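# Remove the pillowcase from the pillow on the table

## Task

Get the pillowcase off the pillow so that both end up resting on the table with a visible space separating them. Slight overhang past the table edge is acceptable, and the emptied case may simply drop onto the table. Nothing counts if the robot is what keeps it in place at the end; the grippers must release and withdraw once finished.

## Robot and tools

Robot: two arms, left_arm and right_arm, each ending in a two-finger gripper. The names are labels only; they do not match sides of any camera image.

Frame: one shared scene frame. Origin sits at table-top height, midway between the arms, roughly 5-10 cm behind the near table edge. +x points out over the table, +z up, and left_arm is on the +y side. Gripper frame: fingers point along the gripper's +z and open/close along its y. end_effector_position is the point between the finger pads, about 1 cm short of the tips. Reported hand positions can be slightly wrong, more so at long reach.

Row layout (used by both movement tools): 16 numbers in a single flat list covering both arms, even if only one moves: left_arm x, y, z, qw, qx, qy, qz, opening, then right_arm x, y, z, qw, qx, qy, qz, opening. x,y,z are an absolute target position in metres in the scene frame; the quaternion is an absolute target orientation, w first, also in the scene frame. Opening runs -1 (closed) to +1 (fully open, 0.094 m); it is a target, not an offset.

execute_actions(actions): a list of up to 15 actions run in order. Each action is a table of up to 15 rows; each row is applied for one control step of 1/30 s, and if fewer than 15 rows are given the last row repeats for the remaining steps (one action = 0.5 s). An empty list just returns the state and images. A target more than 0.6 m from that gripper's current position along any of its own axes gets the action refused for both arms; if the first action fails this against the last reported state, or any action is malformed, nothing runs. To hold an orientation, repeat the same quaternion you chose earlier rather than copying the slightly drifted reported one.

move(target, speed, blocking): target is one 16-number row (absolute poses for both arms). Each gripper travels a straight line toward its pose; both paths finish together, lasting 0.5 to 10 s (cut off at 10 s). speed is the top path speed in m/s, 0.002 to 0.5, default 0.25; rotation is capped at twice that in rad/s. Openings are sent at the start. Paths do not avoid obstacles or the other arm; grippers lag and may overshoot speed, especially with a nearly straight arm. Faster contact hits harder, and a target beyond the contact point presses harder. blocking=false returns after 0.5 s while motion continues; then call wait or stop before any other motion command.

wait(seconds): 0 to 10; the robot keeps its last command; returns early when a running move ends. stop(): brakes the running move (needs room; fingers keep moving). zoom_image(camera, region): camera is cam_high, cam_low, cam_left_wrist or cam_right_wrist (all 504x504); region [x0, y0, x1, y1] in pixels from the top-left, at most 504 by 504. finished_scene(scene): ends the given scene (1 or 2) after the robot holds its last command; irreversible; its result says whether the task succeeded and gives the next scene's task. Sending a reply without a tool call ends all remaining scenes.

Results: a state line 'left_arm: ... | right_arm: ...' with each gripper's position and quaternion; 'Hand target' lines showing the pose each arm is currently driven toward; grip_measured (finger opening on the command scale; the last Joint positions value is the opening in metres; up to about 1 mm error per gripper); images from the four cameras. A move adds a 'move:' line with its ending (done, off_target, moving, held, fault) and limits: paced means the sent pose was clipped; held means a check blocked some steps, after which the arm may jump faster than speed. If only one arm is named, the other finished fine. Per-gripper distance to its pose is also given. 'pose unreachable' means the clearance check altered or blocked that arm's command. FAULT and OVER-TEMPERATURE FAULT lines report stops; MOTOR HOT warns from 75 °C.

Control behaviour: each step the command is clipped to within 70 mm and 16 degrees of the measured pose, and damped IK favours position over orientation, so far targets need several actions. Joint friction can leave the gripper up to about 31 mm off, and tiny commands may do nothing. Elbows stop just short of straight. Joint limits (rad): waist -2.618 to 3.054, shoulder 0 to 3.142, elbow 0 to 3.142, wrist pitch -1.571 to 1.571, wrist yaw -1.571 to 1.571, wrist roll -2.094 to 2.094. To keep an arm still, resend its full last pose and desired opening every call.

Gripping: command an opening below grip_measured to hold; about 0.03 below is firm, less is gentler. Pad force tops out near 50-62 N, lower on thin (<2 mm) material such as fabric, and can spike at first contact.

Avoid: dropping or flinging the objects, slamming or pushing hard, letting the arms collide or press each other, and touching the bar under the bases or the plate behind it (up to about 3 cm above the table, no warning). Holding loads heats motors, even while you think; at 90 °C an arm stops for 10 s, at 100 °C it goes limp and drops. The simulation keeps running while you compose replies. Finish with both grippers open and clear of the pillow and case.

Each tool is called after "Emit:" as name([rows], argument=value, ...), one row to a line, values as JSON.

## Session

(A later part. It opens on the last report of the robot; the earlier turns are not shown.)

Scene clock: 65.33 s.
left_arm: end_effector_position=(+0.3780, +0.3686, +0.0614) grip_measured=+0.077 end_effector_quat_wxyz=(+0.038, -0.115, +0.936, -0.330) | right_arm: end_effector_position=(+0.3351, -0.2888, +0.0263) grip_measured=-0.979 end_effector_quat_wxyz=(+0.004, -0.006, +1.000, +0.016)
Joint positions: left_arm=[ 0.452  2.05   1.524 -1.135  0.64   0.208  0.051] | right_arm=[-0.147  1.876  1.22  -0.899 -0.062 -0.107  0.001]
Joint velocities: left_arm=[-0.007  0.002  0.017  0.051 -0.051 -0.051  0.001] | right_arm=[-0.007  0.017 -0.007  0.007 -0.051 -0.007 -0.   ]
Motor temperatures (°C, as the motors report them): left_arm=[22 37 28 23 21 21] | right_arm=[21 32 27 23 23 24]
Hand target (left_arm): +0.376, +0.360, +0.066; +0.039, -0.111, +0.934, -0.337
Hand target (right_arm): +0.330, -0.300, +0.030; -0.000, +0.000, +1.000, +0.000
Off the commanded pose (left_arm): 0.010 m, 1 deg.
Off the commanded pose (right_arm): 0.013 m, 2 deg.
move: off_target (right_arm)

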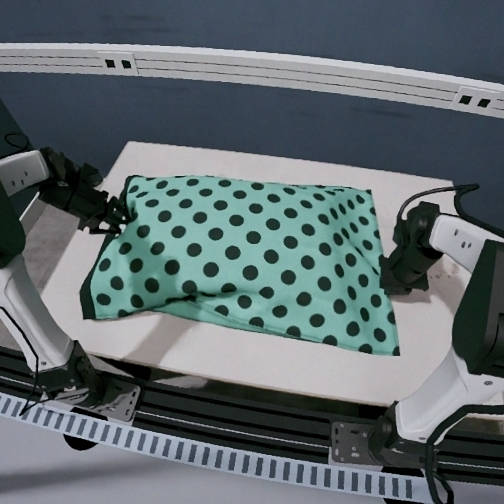

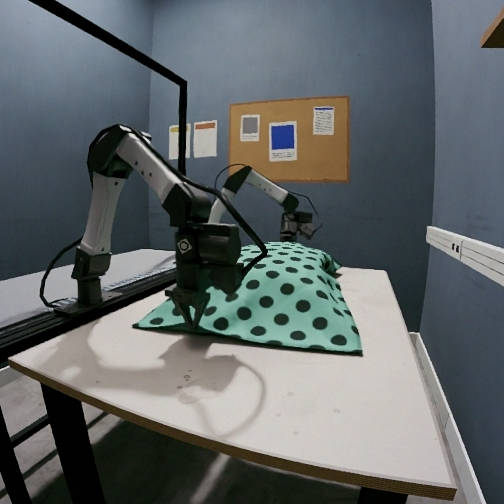

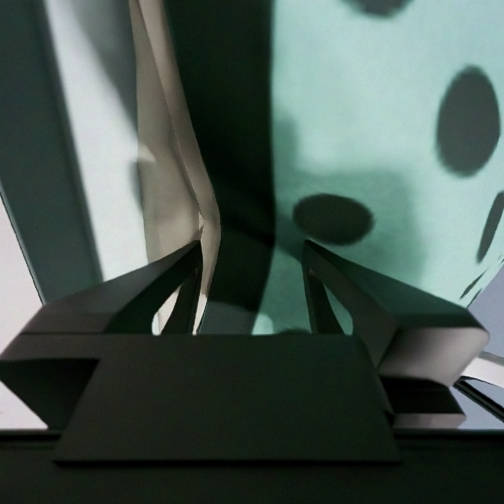

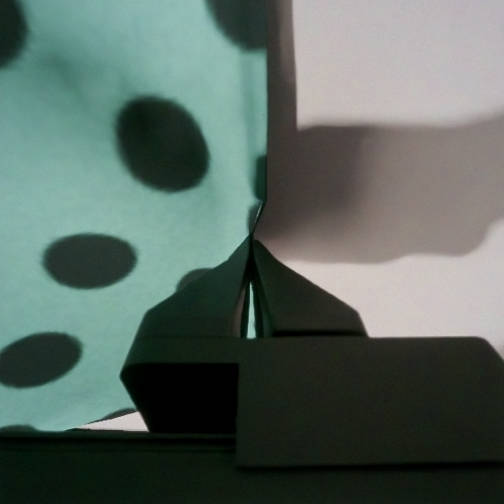

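Emit:
move(target=[0.374,0.375,0.095,0.04,-0.111,0.934,-0.337,0.08, 0.33,-0.3,0.03,0,0,1,0,-1], speed=0.05)

Emit:
move(target=[0.374,0.375,0.095,0.04,-0.111,0.934,-0.337,-0.2, 0.33,-0.3,0.03,0,0,1,0,-1])

Scene clock: 66.77 s.
left_arm: end_effector_position=(+0.3717, +0.3739, +0.0794) grip_measured=+0.077 end_effector_quat_wxyz=(+0.023, -0.118, +0.934, -0.337) | right_arm: end_effector_position=(+0.3351, -0.2888, +0.0263) grip_measured=-0.979 end_effector_quat_wxyz=(+0.004, -0.006, +1.000, +0.016)
Joint positions: left_arm=[ 0.471  2.05   1.592 -1.254  0.641  0.237  0.051] | right_arm=[-0.147  1.876  1.22  -0.899 -0.062 -0.107  0.001]
Joint velocities: left_arm=[ 0.002  0.002 -0.002 -0.022 -0.007 -0.037 -0.001] | right_arm=[-0.007 -0.007 -0.007 -0.066 -0.095  0.066  0.   ]
Motor temperatures (°C, as the motors report them): left_arm=[22 37 29 23 21 21] | right_arm=[21 32 27 23 23 24]
Hand target (left_arm): +0.375, +0.375, +0.095; +0.040, -0.111, +0.934, -0.337
Hand target (right_arm): +0.330, -0.300, +0.030; -0.000, -0.000, +1.000, +0.000
Off the commanded pose (left_arm): 0.016 m, 2 deg.
Off the commanded pose (right_arm): 0.013 m, 2 deg.
move: off_target (left_arm, right_arm)

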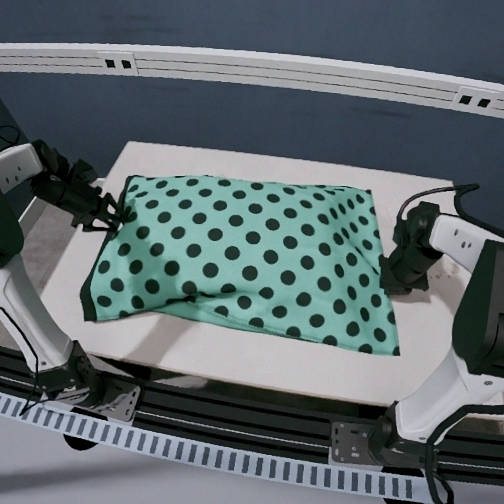

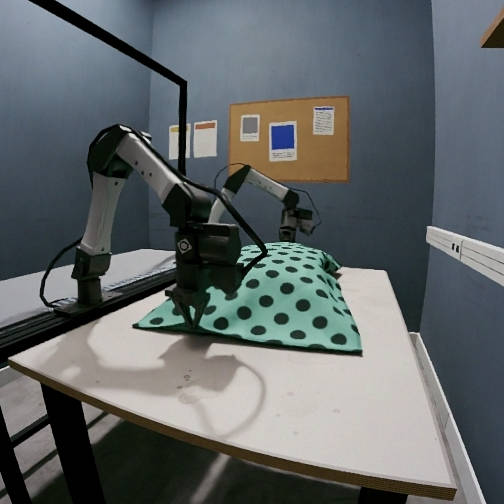

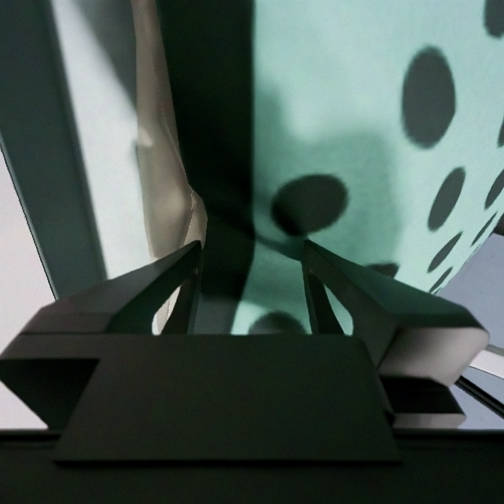

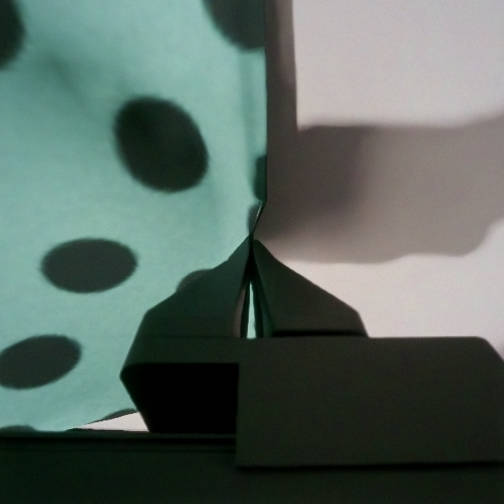

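Scene clock: 67.47 s.
left_arm: end_effector_position=(+0.3713, +0.3735, +0.0796) grip_measured=-0.198 end_effector_quat_wxyz=(+0.022, -0.118, +0.934, -0.337) | right_arm: end_effector_position=(+0.3351, -0.2887, +0.0263) grip_measured=-0.979 end_effector_quat_wxyz=(+0.004, -0.006, +1.000, +0.017)
Joint positions: left_arm=[ 0.471  2.05   1.592 -1.257  0.642  0.238  0.038] | right_arm=[-0.147  1.876  1.22  -0.899 -0.063 -0.107  0.001]
Joint velocities: left_arm=[-0.007  0.012 -0.002 -0.007 -0.037  0.007  0.001] | right_arm=[-0.002 -0.007 -0.012 -0.007 -0.066  0.007 -0.002]
Motor temperatures (°C, as the motors report them): left_arm=[22 37 29 23 21 21] | right_arm=[21 32 27 23 23 24]
Hand target (left_arm): +0.374, +0.375, +0.095; +0.040, -0.111, +0.934, -0.337
Hand target (right_arm): +0.330, -0.300, +0.030; -0.000, -0.000, +1.000, +0.000
Off the commanded pose (left_arm): 0.016 m, 2 deg.
Off the commanded pose (right_arm): 0.013 m, 2 deg.
move: off_target (left_arm, right_arm)

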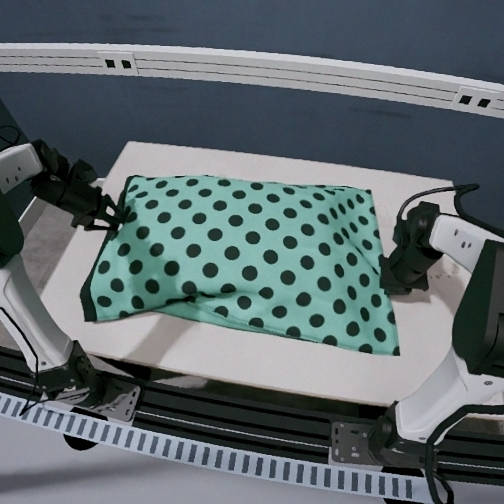

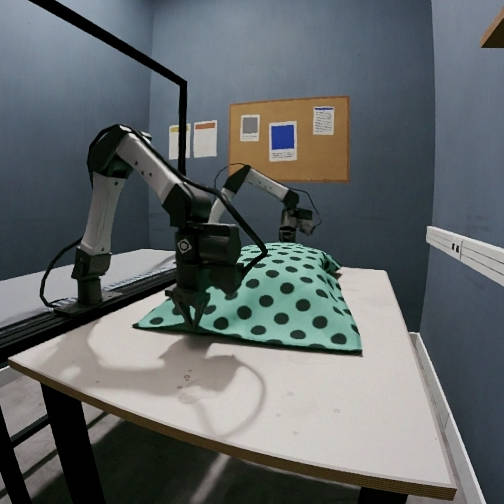

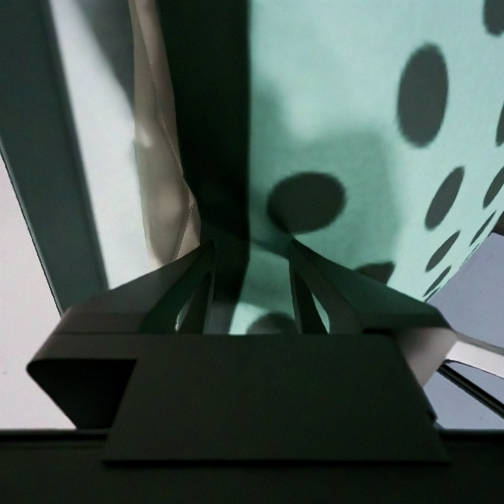

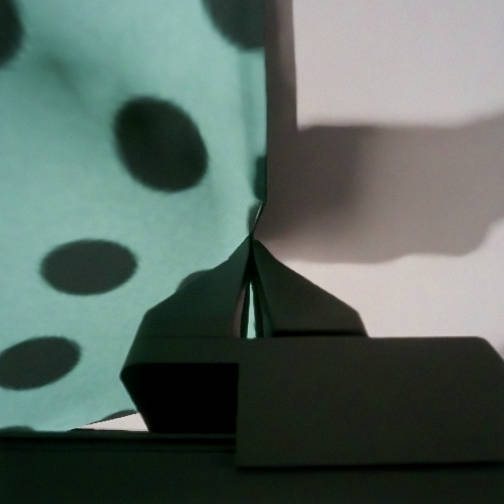

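Emit:
move(target=[0.376,0.355,0.072,0.04,-0.111,0.934,-0.337,-0.2, 0.33,-0.3,0.03,0,0,1,0,-1], speed=0.04)

Emit:
move(target=[0.376,0.355,0.072,0.04,-0.111,0.934,-0.337,-1, 0.33,-0.3,0.03,0,0,1,0,-1])

Scene clock: 68.73 s.
left_arm: end_effector_position=(+0.3780, +0.3636, +0.0676) grip_measured=-0.198 end_effector_quat_wxyz=(+0.039, -0.115, +0.936, -0.331) | right_arm: end_effector_position=(+0.3350, -0.2889, +0.0263) grip_measured=-0.979 end_effector_quat_wxyz=(+0.004, -0.006, +1.000, +0.016)
Joint positions: left_arm=[ 0.44   2.032  1.521 -1.139  0.643  0.193  0.038] | right_arm=[-0.147  1.876  1.22  -0.9   -0.061 -0.107  0.001]
Joint velocities: left_arm=[-0.002 -0.007  0.007  0.037 -0.007 -0.022 -0.001] | right_arm=[-0.002  0.007  0.012  0.007 -0.081  0.081  0.001]
Motor temperatures (°C, as the motors report them): left_arm=[22 37 29 23 21 21] | right_arm=[21 32 27 23 23 24]
Hand target (left_arm): +0.375, +0.355, +0.072; +0.039, -0.111, +0.934, -0.337
Hand target (right_arm): +0.330, -0.300, +0.030; -0.000, +0.000, +1.000, +0.000
Off the commanded pose (left_arm): 0.010 m, 1 deg.
Off the commanded pose (right_arm): 0.013 m, 2 deg.
move: off_target (right_arm)

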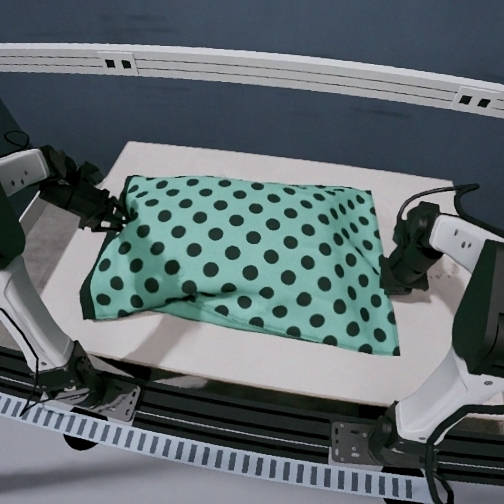

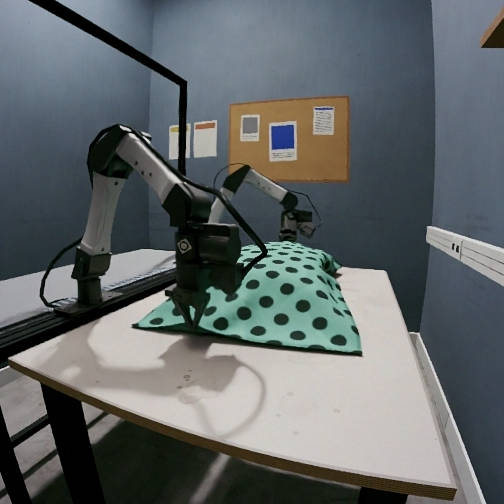

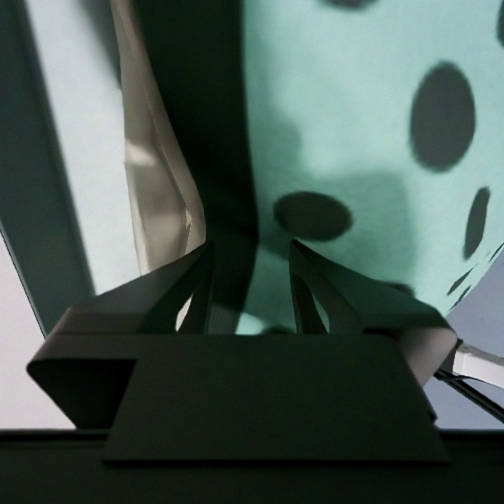

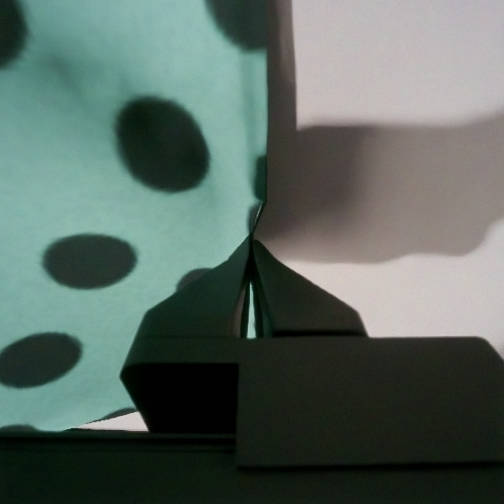

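Scene clock: 69.43 s.
left_arm: end_effector_position=(+0.3784, +0.3637, +0.0676) grip_measured=-0.977 end_effector_quat_wxyz=(+0.040, -0.115, +0.936, -0.331) | right_arm: end_effector_position=(+0.3350, -0.2889, +0.0263) grip_measured=-0.979 end_effector_quat_wxyz=(+0.004, -0.006, +1.000, +0.016)
Joint positions: left_arm=[ 0.44   2.032  1.521 -1.138  0.643  0.192  0.001] | right_arm=[-0.147  1.876  1.22  -0.9   -0.061 -0.107  0.001]
Joint velocities: left_arm=[ 0.002 -0.007  0.007  0.037 -0.007 -0.066 -0.   ] | right_arm=[ 0.012  0.007  0.007 -0.11  -0.022  0.007 -0.   ]
Motor temperatures (°C, as the motors report them): left_arm=[22 37 29 23 21 21] | right_arm=[21 32 27 23 23 24]
Hand target (left_arm): +0.376, +0.355, +0.072; +0.040, -0.111, +0.934, -0.337
Hand target (right_arm): +0.330, -0.300, +0.030; -0.000, +0.000, +1.000, +0.000
Off the commanded pose (left_arm): 0.010 m, 1 deg.
Off the commanded pose (right_arm): 0.013 m, 2 deg.
move: off_target (right_arm)

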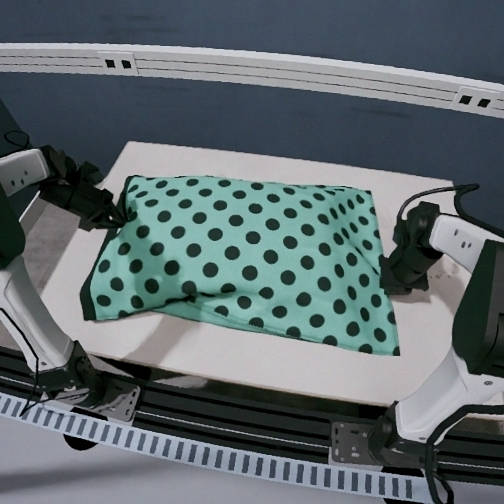

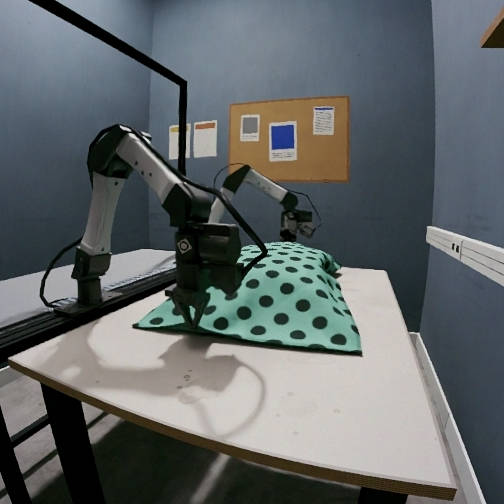

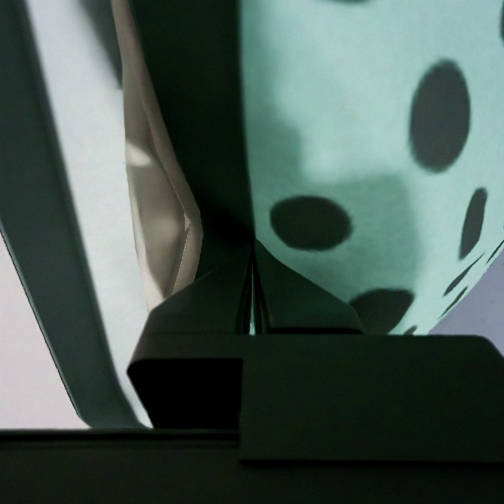

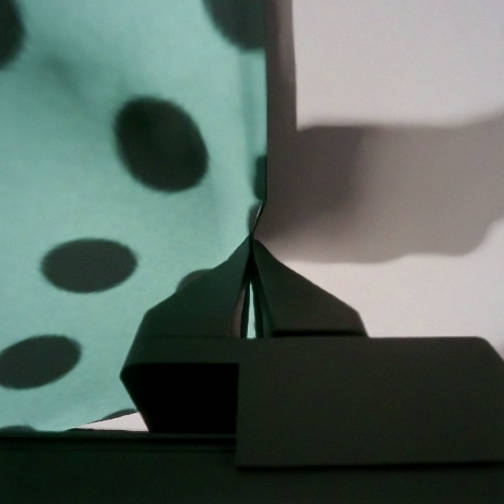

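Emit:
move(target=[0.376,0.28,0.125,0.04,-0.111,0.934,-0.337,-1, 0.33,-0.3,0.03,0,0,1,0,-1], speed=0.06)

Scene clock: 71.63 s.
left_arm: end_effector_position=(+0.3814, +0.2871, +0.1214) grip_measured=-0.977 end_effector_quat_wxyz=(+0.040, -0.112, +0.937, -0.330) | right_arm: end_effector_position=(+0.3348, -0.2898, +0.0263) grip_measured=-0.979 end_effector_quat_wxyz=(+0.003, -0.006, +1.000, +0.013)
Joint positions: left_arm=[ 0.23   1.868  1.499 -1.122  0.641 -0.064  0.001] | right_arm=[-0.147  1.876  1.22  -0.9   -0.056 -0.107  0.001]
Joint velocities: left_arm=[ 0.002 -0.002 -0.002  0.095 -0.007  0.022  0.   ] | right_arm=[ 0.002 -0.002 -0.012 -0.081 -0.037 -0.066 -0.   ]
Motor temperatures (°C, as the motors report them): left_arm=[22 38 29 23 22 21] | right_arm=[21 33 27 23 23 24]
Hand target (left_arm): +0.377, +0.281, +0.125; +0.038, -0.111, +0.935, -0.335
Hand target (right_arm): +0.330, -0.300, +0.030; -0.000, +0.000, +1.000, +0.000
Off the commanded pose (left_arm): 0.010 m, 1 deg.
Off the commanded pose (right_arm): 0.012 m, 2 deg.
move: off_target (right_arm)

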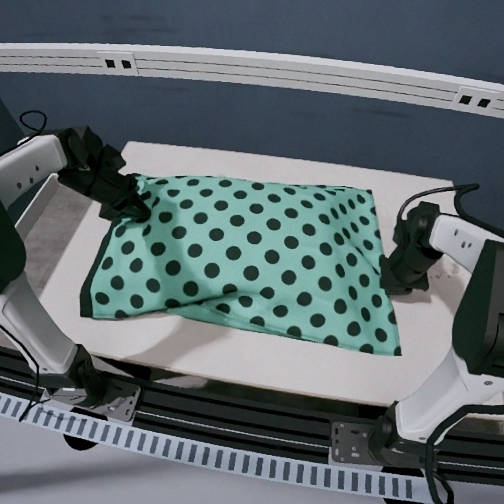

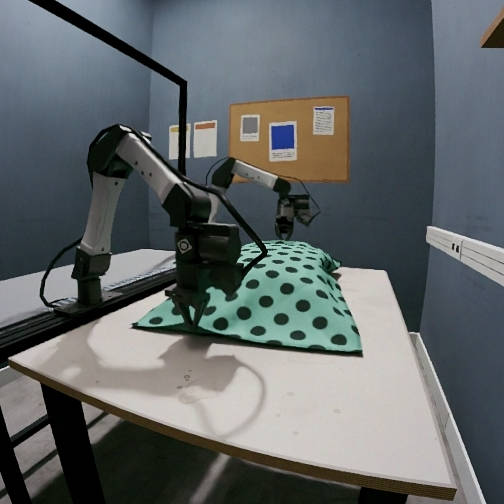

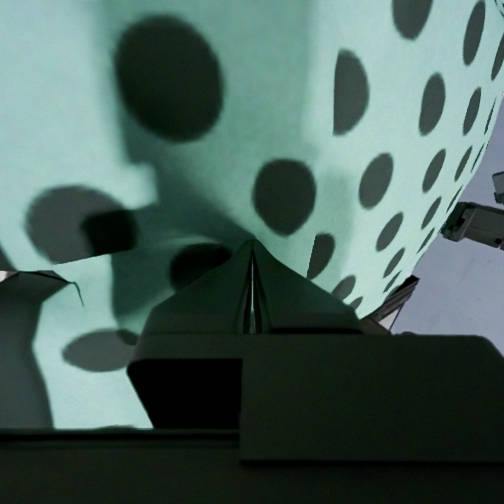

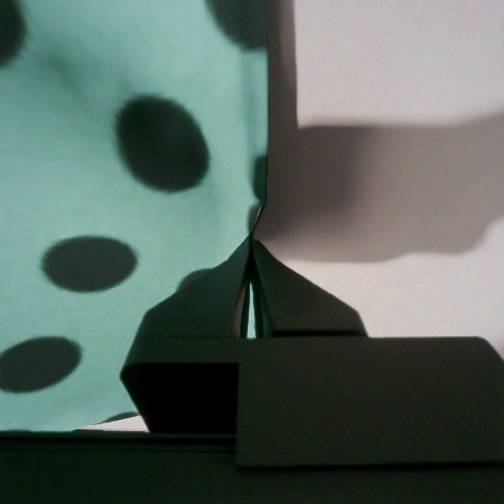

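Emit:
move(target=[0.36,0.40,0.14,0.04,-0.111,0.934,-0.337,0, 0.33,-0.3,0.03,0,0,1,0,-1], speed=0.1)

Scene clock: 73.57 s.
left_arm: end_effector_position=(+0.3602, +0.4000, +0.1375) grip_measured=-0.003 end_effector_quat_wxyz=(+0.041, -0.117, +0.932, -0.339) | right_arm: end_effector_position=(+0.3348, -0.2897, +0.0263) grip_measured=-0.979 end_effector_quat_wxyz=(+0.003, -0.006, +1.000, +0.014)
Joint positions: left_arm=[ 0.551  2.005  1.755 -1.485  0.649  0.328  0.047] | right_arm=[-0.147  1.876  1.22  -0.9   -0.056 -0.107  0.001]
Joint velocities: left_arm=[ 0.002  0.007  0.017  0.022  0.051  0.066 -0.   ] | right_arm=[ 0.007 -0.002 -0.002 -0.022  0.007  0.066 -0.   ]
Motor temperatures (°C, as the motors report them): left_arm=[22 38 29 23 22 21] | right_arm=[21 33 27 23 23 24]
Hand target (left_arm): +0.362, +0.400, +0.140; +0.042, -0.111, +0.933, -0.340
Hand target (right_arm): +0.330, -0.300, +0.030; -0.000, +0.000, +1.000, -0.000
Off the commanded pose (left_arm): 0.002 m, 1 deg.
Off the commanded pose (right_arm): 0.012 m, 2 deg.
move: off_target (right_arm)

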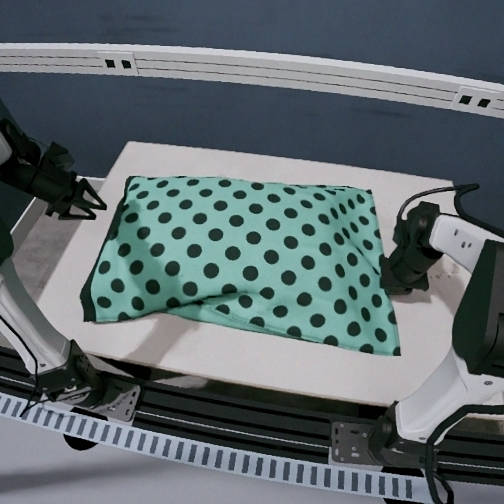

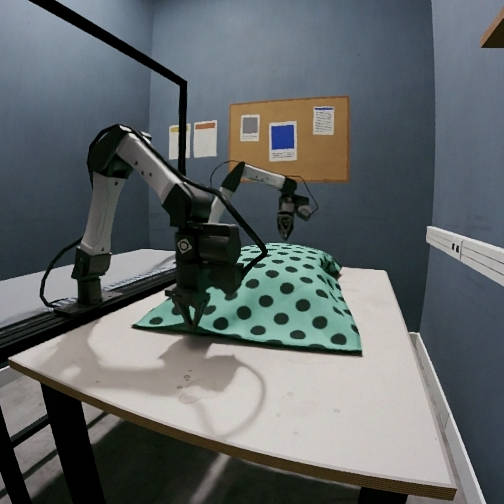

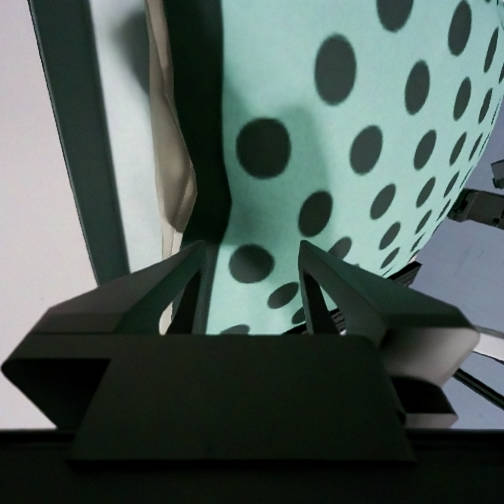

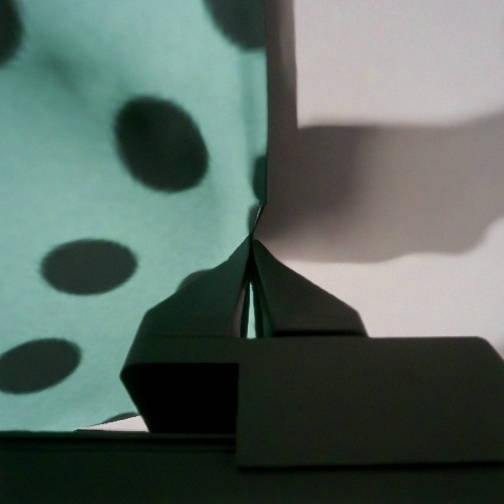

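Emit:
move(target=[0.33,0.44,0.075,0.155,-0.243,0.807,-0.515,0, 0.33,-0.3,0.03,0,0,1,0,-1], speed=0.08)

Scene clock: 78.33 s.
left_arm: end_effector_position=(+0.3315, +0.4412, +0.0797) grip_measured=-0.003 end_effector_quat_wxyz=(+0.155, -0.238, +0.811, -0.511) | right_arm: end_effector_position=(+0.3348, -0.2897, +0.0263) grip_measured=-0.979 end_effector_quat_wxyz=(+0.003, -0.006, +1.000, +0.014)
Joint positions: left_arm=[ 0.845  2.08   1.375 -1.244  1.071  0.488  0.047] | right_arm=[-0.147  1.876  1.22  -0.9   -0.057 -0.107  0.001]
Joint velocities: left_arm=[ 0.002  0.002  0.012  0.066  0.022 -0.037 -0.   ] | right_arm=[-0.007 -0.007 -0.012 -0.037  0.037 -0.037 -0.001]
Motor temperatures (°C, as the motors report them): left_arm=[22 38 29 23 22 21] | right_arm=[21 34 28 23 23 24]
Hand target (left_arm): +0.329, +0.439, +0.076; +0.154, -0.242, +0.805, -0.519
Hand target (right_arm): +0.330, -0.300, +0.030; -0.000, +0.000, +1.000, +0.000
Off the commanded pose (left_arm): 0.005 m, 1 deg.
Off the commanded pose (right_arm): 0.012 m, 2 deg.
move: off_target (right_arm)

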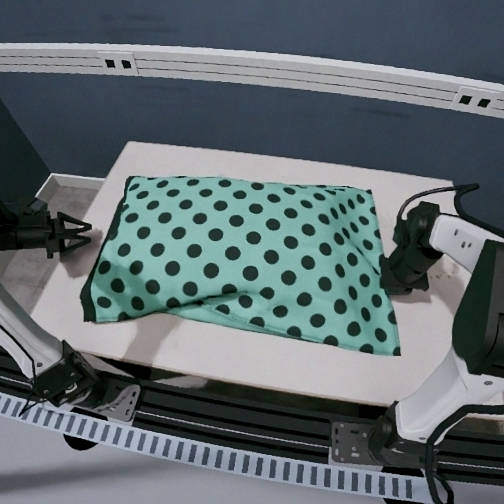

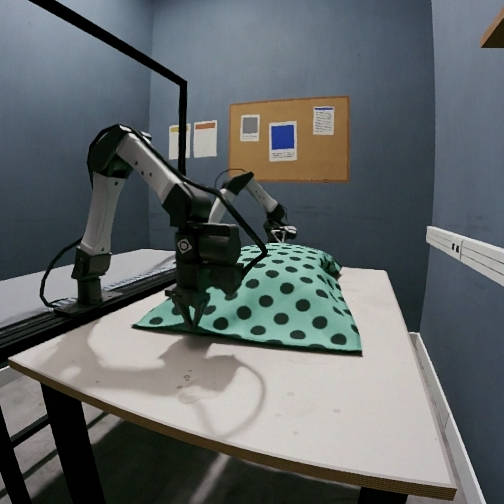

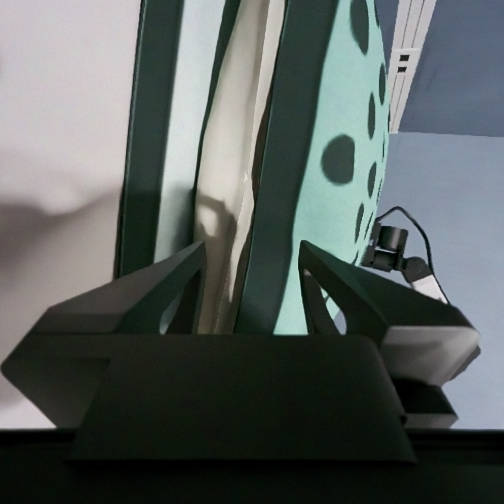

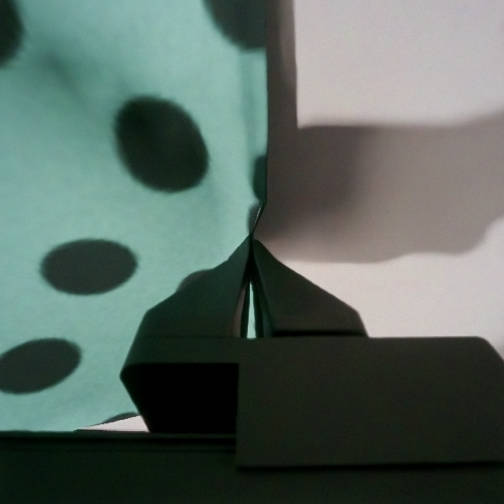

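Emit:
move(target=[0.349,0.411,0.060,0.155,-0.243,0.807,-0.515,-0.5, 0.33,-0.3,0.03,0,0,1,0,-1], speed=0.05)

Scene clock: 79.87 s.
left_arm: end_effector_position=(+0.3496, +0.4162, +0.0554) grip_measured=-0.498 end_effector_quat_wxyz=(+0.153, -0.244, +0.810, -0.511) | right_arm: end_effector_position=(+0.3348, -0.2897, +0.0263) grip_measured=-0.979 end_effector_quat_wxyz=(+0.003, -0.006, +1.000, +0.014)
Joint positions: left_arm=[ 0.757  2.068  1.26  -0.972  1.096  0.287  0.024] | right_arm=[-0.147  1.876  1.22  -0.9   -0.056 -0.107  0.001]
Joint velocities: left_arm=[-0.012 -0.002 -0.017  0.022 -0.007 -0.051  0.   ] | right_arm=[-0.007  0.002 -0.002  0.051 -0.066  0.051  0.   ]
Motor temperatures (°C, as the motors report them): left_arm=[22 38 29 23 22 21] | right_arm=[21 34 28 23 23 24]
Hand target (left_arm): +0.348, +0.411, +0.060; +0.154, -0.242, +0.808, -0.515
Hand target (right_arm): +0.330, -0.300, +0.030; -0.000, +0.000, +1.000, -0.000
Off the commanded pose (left_arm): 0.007 m, 1 deg.
Off the commanded pose (right_arm): 0.012 m, 2 deg.
move: off_target (right_arm)

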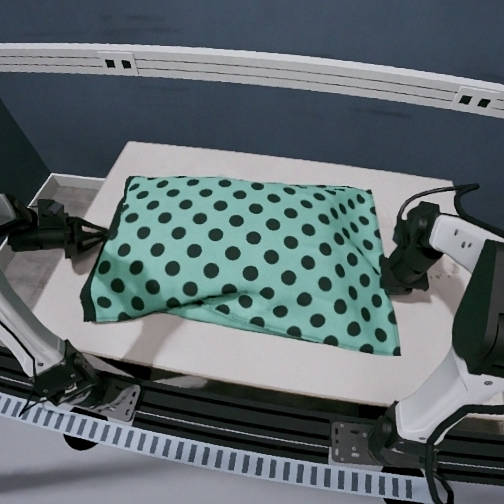

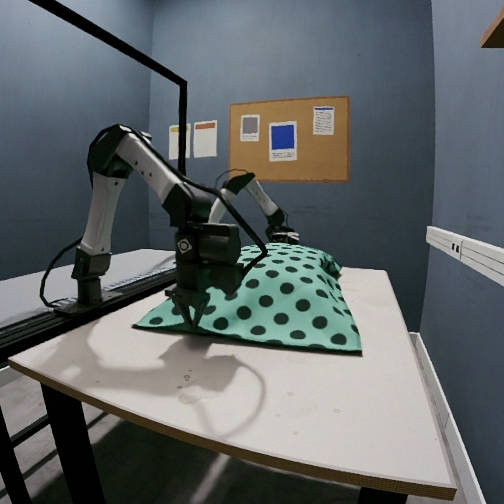

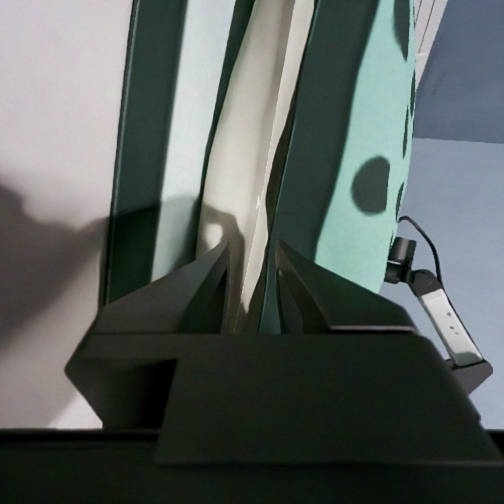

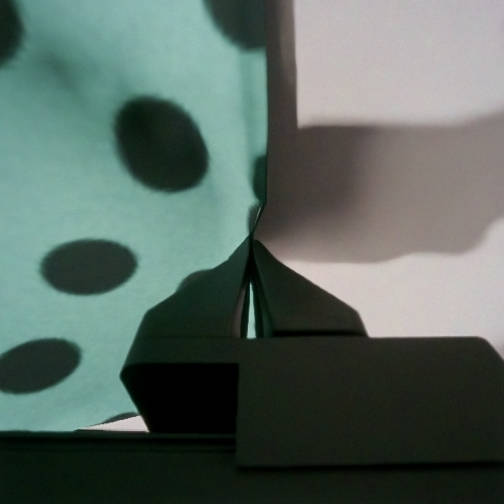

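Emit:
move(target=[0.349,0.411,0.060,0.155,-0.243,0.807,-0.515,-0.62, 0.33,-0.3,0.03,0,0,1,0,-1])

Emit:
move(target=[0.364,0.387,0.049,0.155,-0.243,0.807,-0.515,-0.62, 0.33,-0.3,0.03,0,0,1,0,-1], speed=0.03)

Scene clock: 80.80 s.
left_arm: end_effector_position=(+0.3501, +0.4165, +0.0554) grip_measured=-0.618 end_effector_quat_wxyz=(+0.154, -0.245, +0.810, -0.511) | right_arm: end_effector_position=(+0.3348, -0.2897, +0.0263) grip_measured=-0.979 end_effector_quat_wxyz=(+0.003, -0.006, +1.000, +0.014)
Joint positions: left_arm=[ 0.757  2.068  1.26  -0.968  1.098  0.283  0.018] | right_arm=[-0.147  1.876  1.22  -0.9   -0.057 -0.107  0.001]
Joint velocities: left_arm=[-0.007 -0.012  0.002  0.022  0.051 -0.007 -0.001] | right_arm=[ 0.007 -0.012  0.002  0.022 -0.007 -0.037 -0.   ]
Motor temperatures (°C, as the motors report them): left_arm=[22 38 29 23 22 21] | right_arm=[21 34 28 23 23 24]
Hand target (left_arm): +0.349, +0.411, +0.060; +0.155, -0.243, +0.807, -0.515
Hand target (right_arm): +0.330, -0.300, +0.030; -0.000, +0.000, +1.000, +0.000
Off the commanded pose (left_arm): 0.007 m, 1 deg.
Off the commanded pose (right_arm): 0.012 m, 2 deg.
move: off_target (right_arm)

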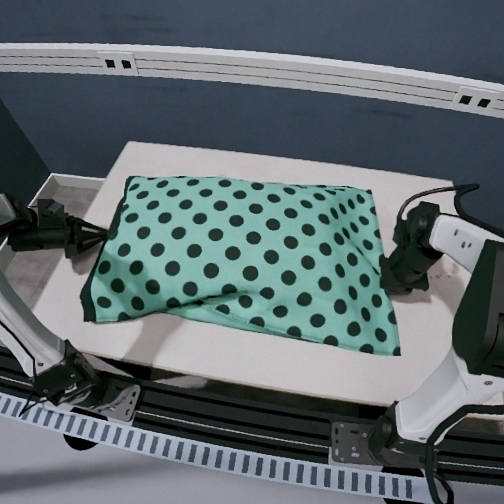

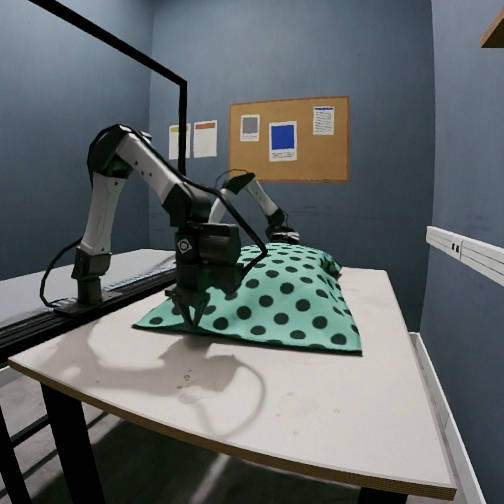

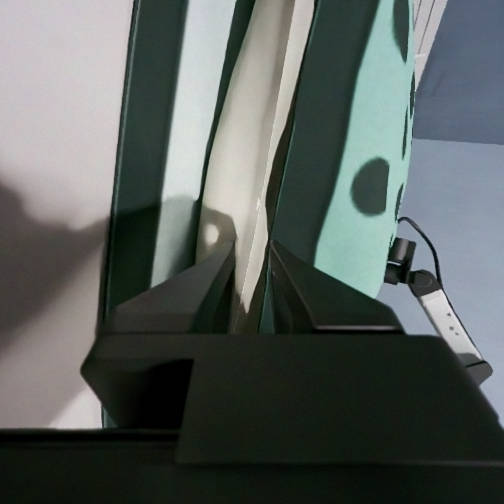

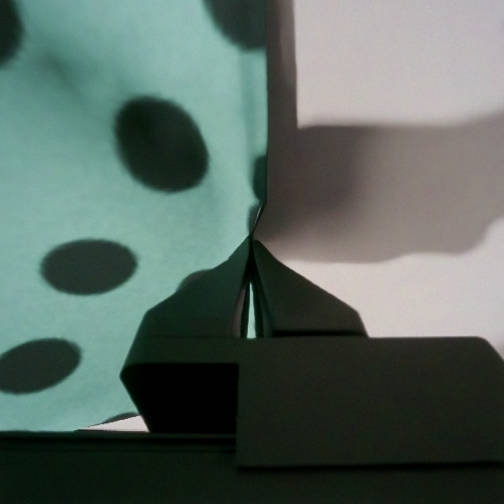

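Scene clock: 82.23 s.
left_arm: end_effector_position=(+0.3645, +0.3925, +0.0434) grip_measured=-0.618 end_effector_quat_wxyz=(+0.151, -0.246, +0.810, -0.511) | right_arm: end_effector_position=(+0.3348, -0.2897, +0.0263) grip_measured=-0.979 end_effector_quat_wxyz=(+0.003, -0.006, +1.000, +0.014)
Joint positions: left_arm=[ 0.676  2.047  1.175 -0.75   1.106  0.104  0.018] | right_arm=[-0.147  1.876  1.22  -0.9   -0.056 -0.107  0.001]
Joint velocities: left_arm=[-0.007 -0.007 -0.017  0.022 -0.051 -0.081 -0.   ] | right_arm=[-0.012  0.007 -0.012  0.007  0.051 -0.081 -0.001]
Motor temperatures (°C, as the motors report them): left_arm=[22 38 29 23 22 21] | right_arm=[21 34 28 23 23 24]
Hand target (left_arm): +0.363, +0.387, +0.049; +0.154, -0.243, +0.808, -0.515
Hand target (right_arm): +0.330, -0.300, +0.030; -0.000, +0.000, +1.000, -0.000
Off the commanded pose (left_arm): 0.008 m, 1 deg.
Off the commanded pose (right_arm): 0.012 m, 2 deg.
move: off_target (right_arm)

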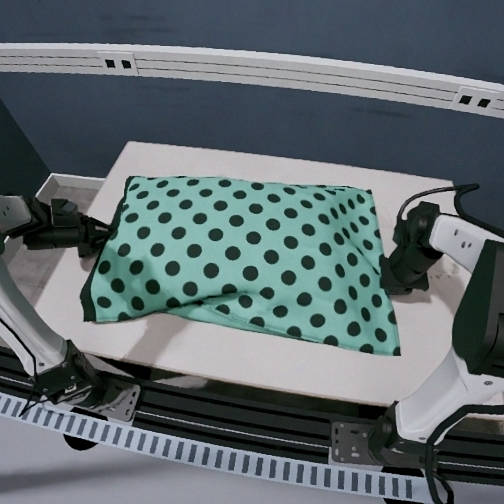

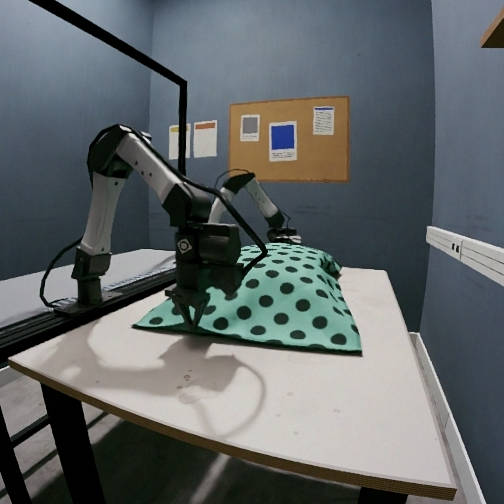

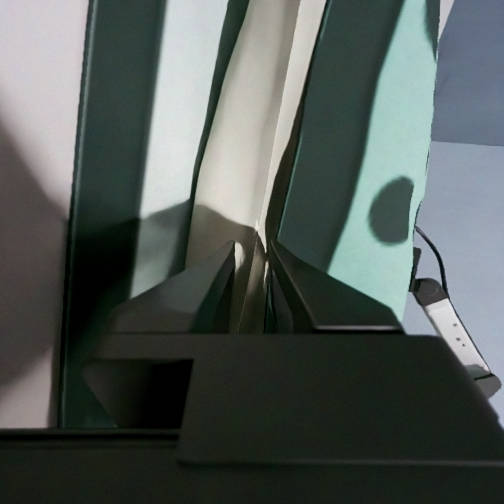

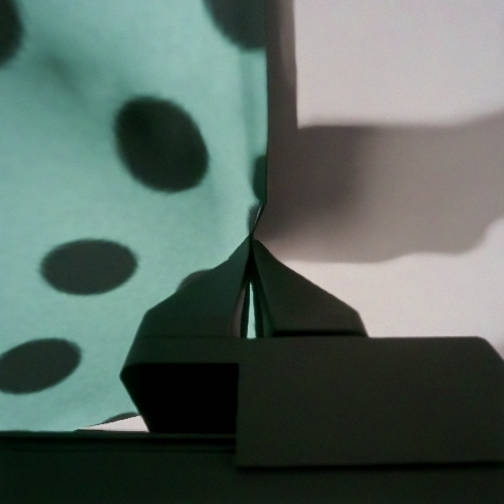

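Emit:
move(target=[0.381,0.360,0.044,0.155,-0.243,0.807,-0.515,-0.62, 0.33,-0.3,0.03,0,0,1,0,-1], speed=0.03)

Scene clock: 83.83 s.
left_arm: end_effector_position=(+0.3827, +0.3671, +0.0397) grip_measured=-0.618 end_effector_quat_wxyz=(+0.155, -0.246, +0.808, -0.511) | right_arm: end_effector_position=(+0.3348, -0.2898, +0.0263) grip_measured=-0.979 end_effector_quat_wxyz=(+0.003, -0.006, +1.000, +0.013)
Joint positions: left_arm=[ 0.585  2.017  1.1   -0.51   1.106 -0.107  0.018] | right_arm=[-0.147  1.876  1.22  -0.9   -0.056 -0.107  0.001]
Joint velocities: left_arm=[-0.002 -0.007 -0.002  0.022 -0.022 -0.007  0.001] | right_arm=[-0.002  0.007 -0.012 -0.022  0.007 -0.095  0.   ]
Motor temperatures (°C, as the motors report them): left_arm=[22 38 28 23 22 21] | right_arm=[21 34 28 23 23 24]
Hand target (left_arm): +0.380, +0.360, +0.044; +0.154, -0.242, +0.808, -0.515
Hand target (right_arm): +0.330, -0.300, +0.030; -0.000, +0.000, +1.000, +0.000
Off the commanded pose (left_arm): 0.009 m, 1 deg.
Off the commanded pose (right_arm): 0.012 m, 2 deg.
move: off_target (right_arm)

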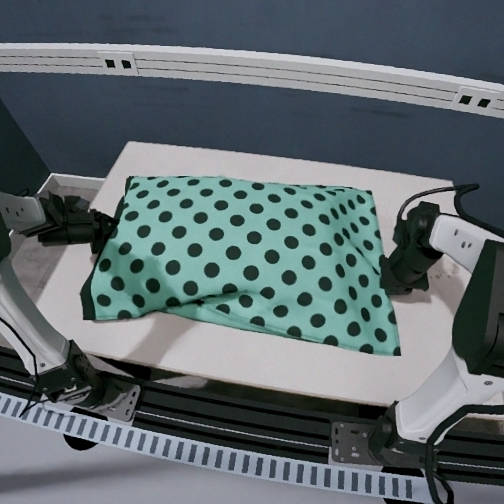

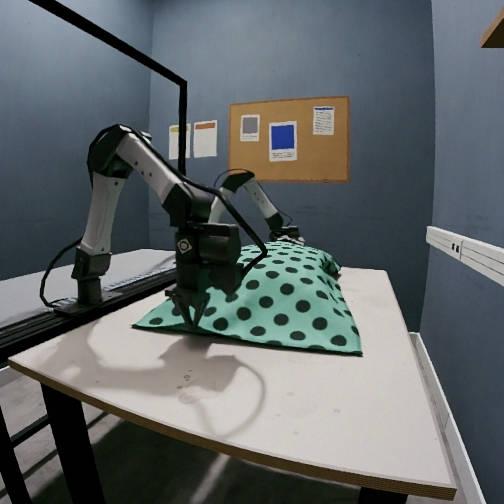

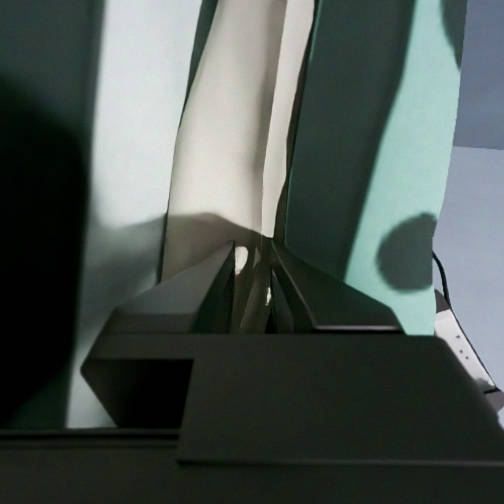

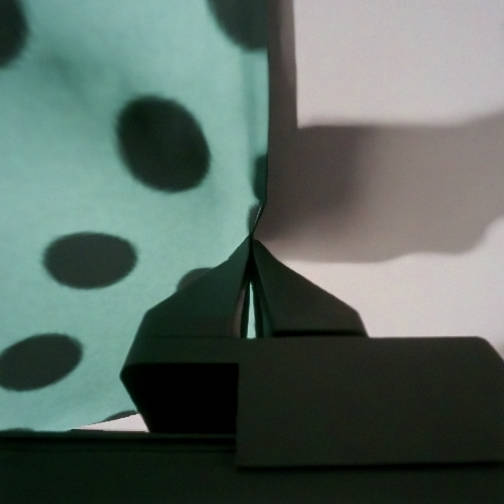

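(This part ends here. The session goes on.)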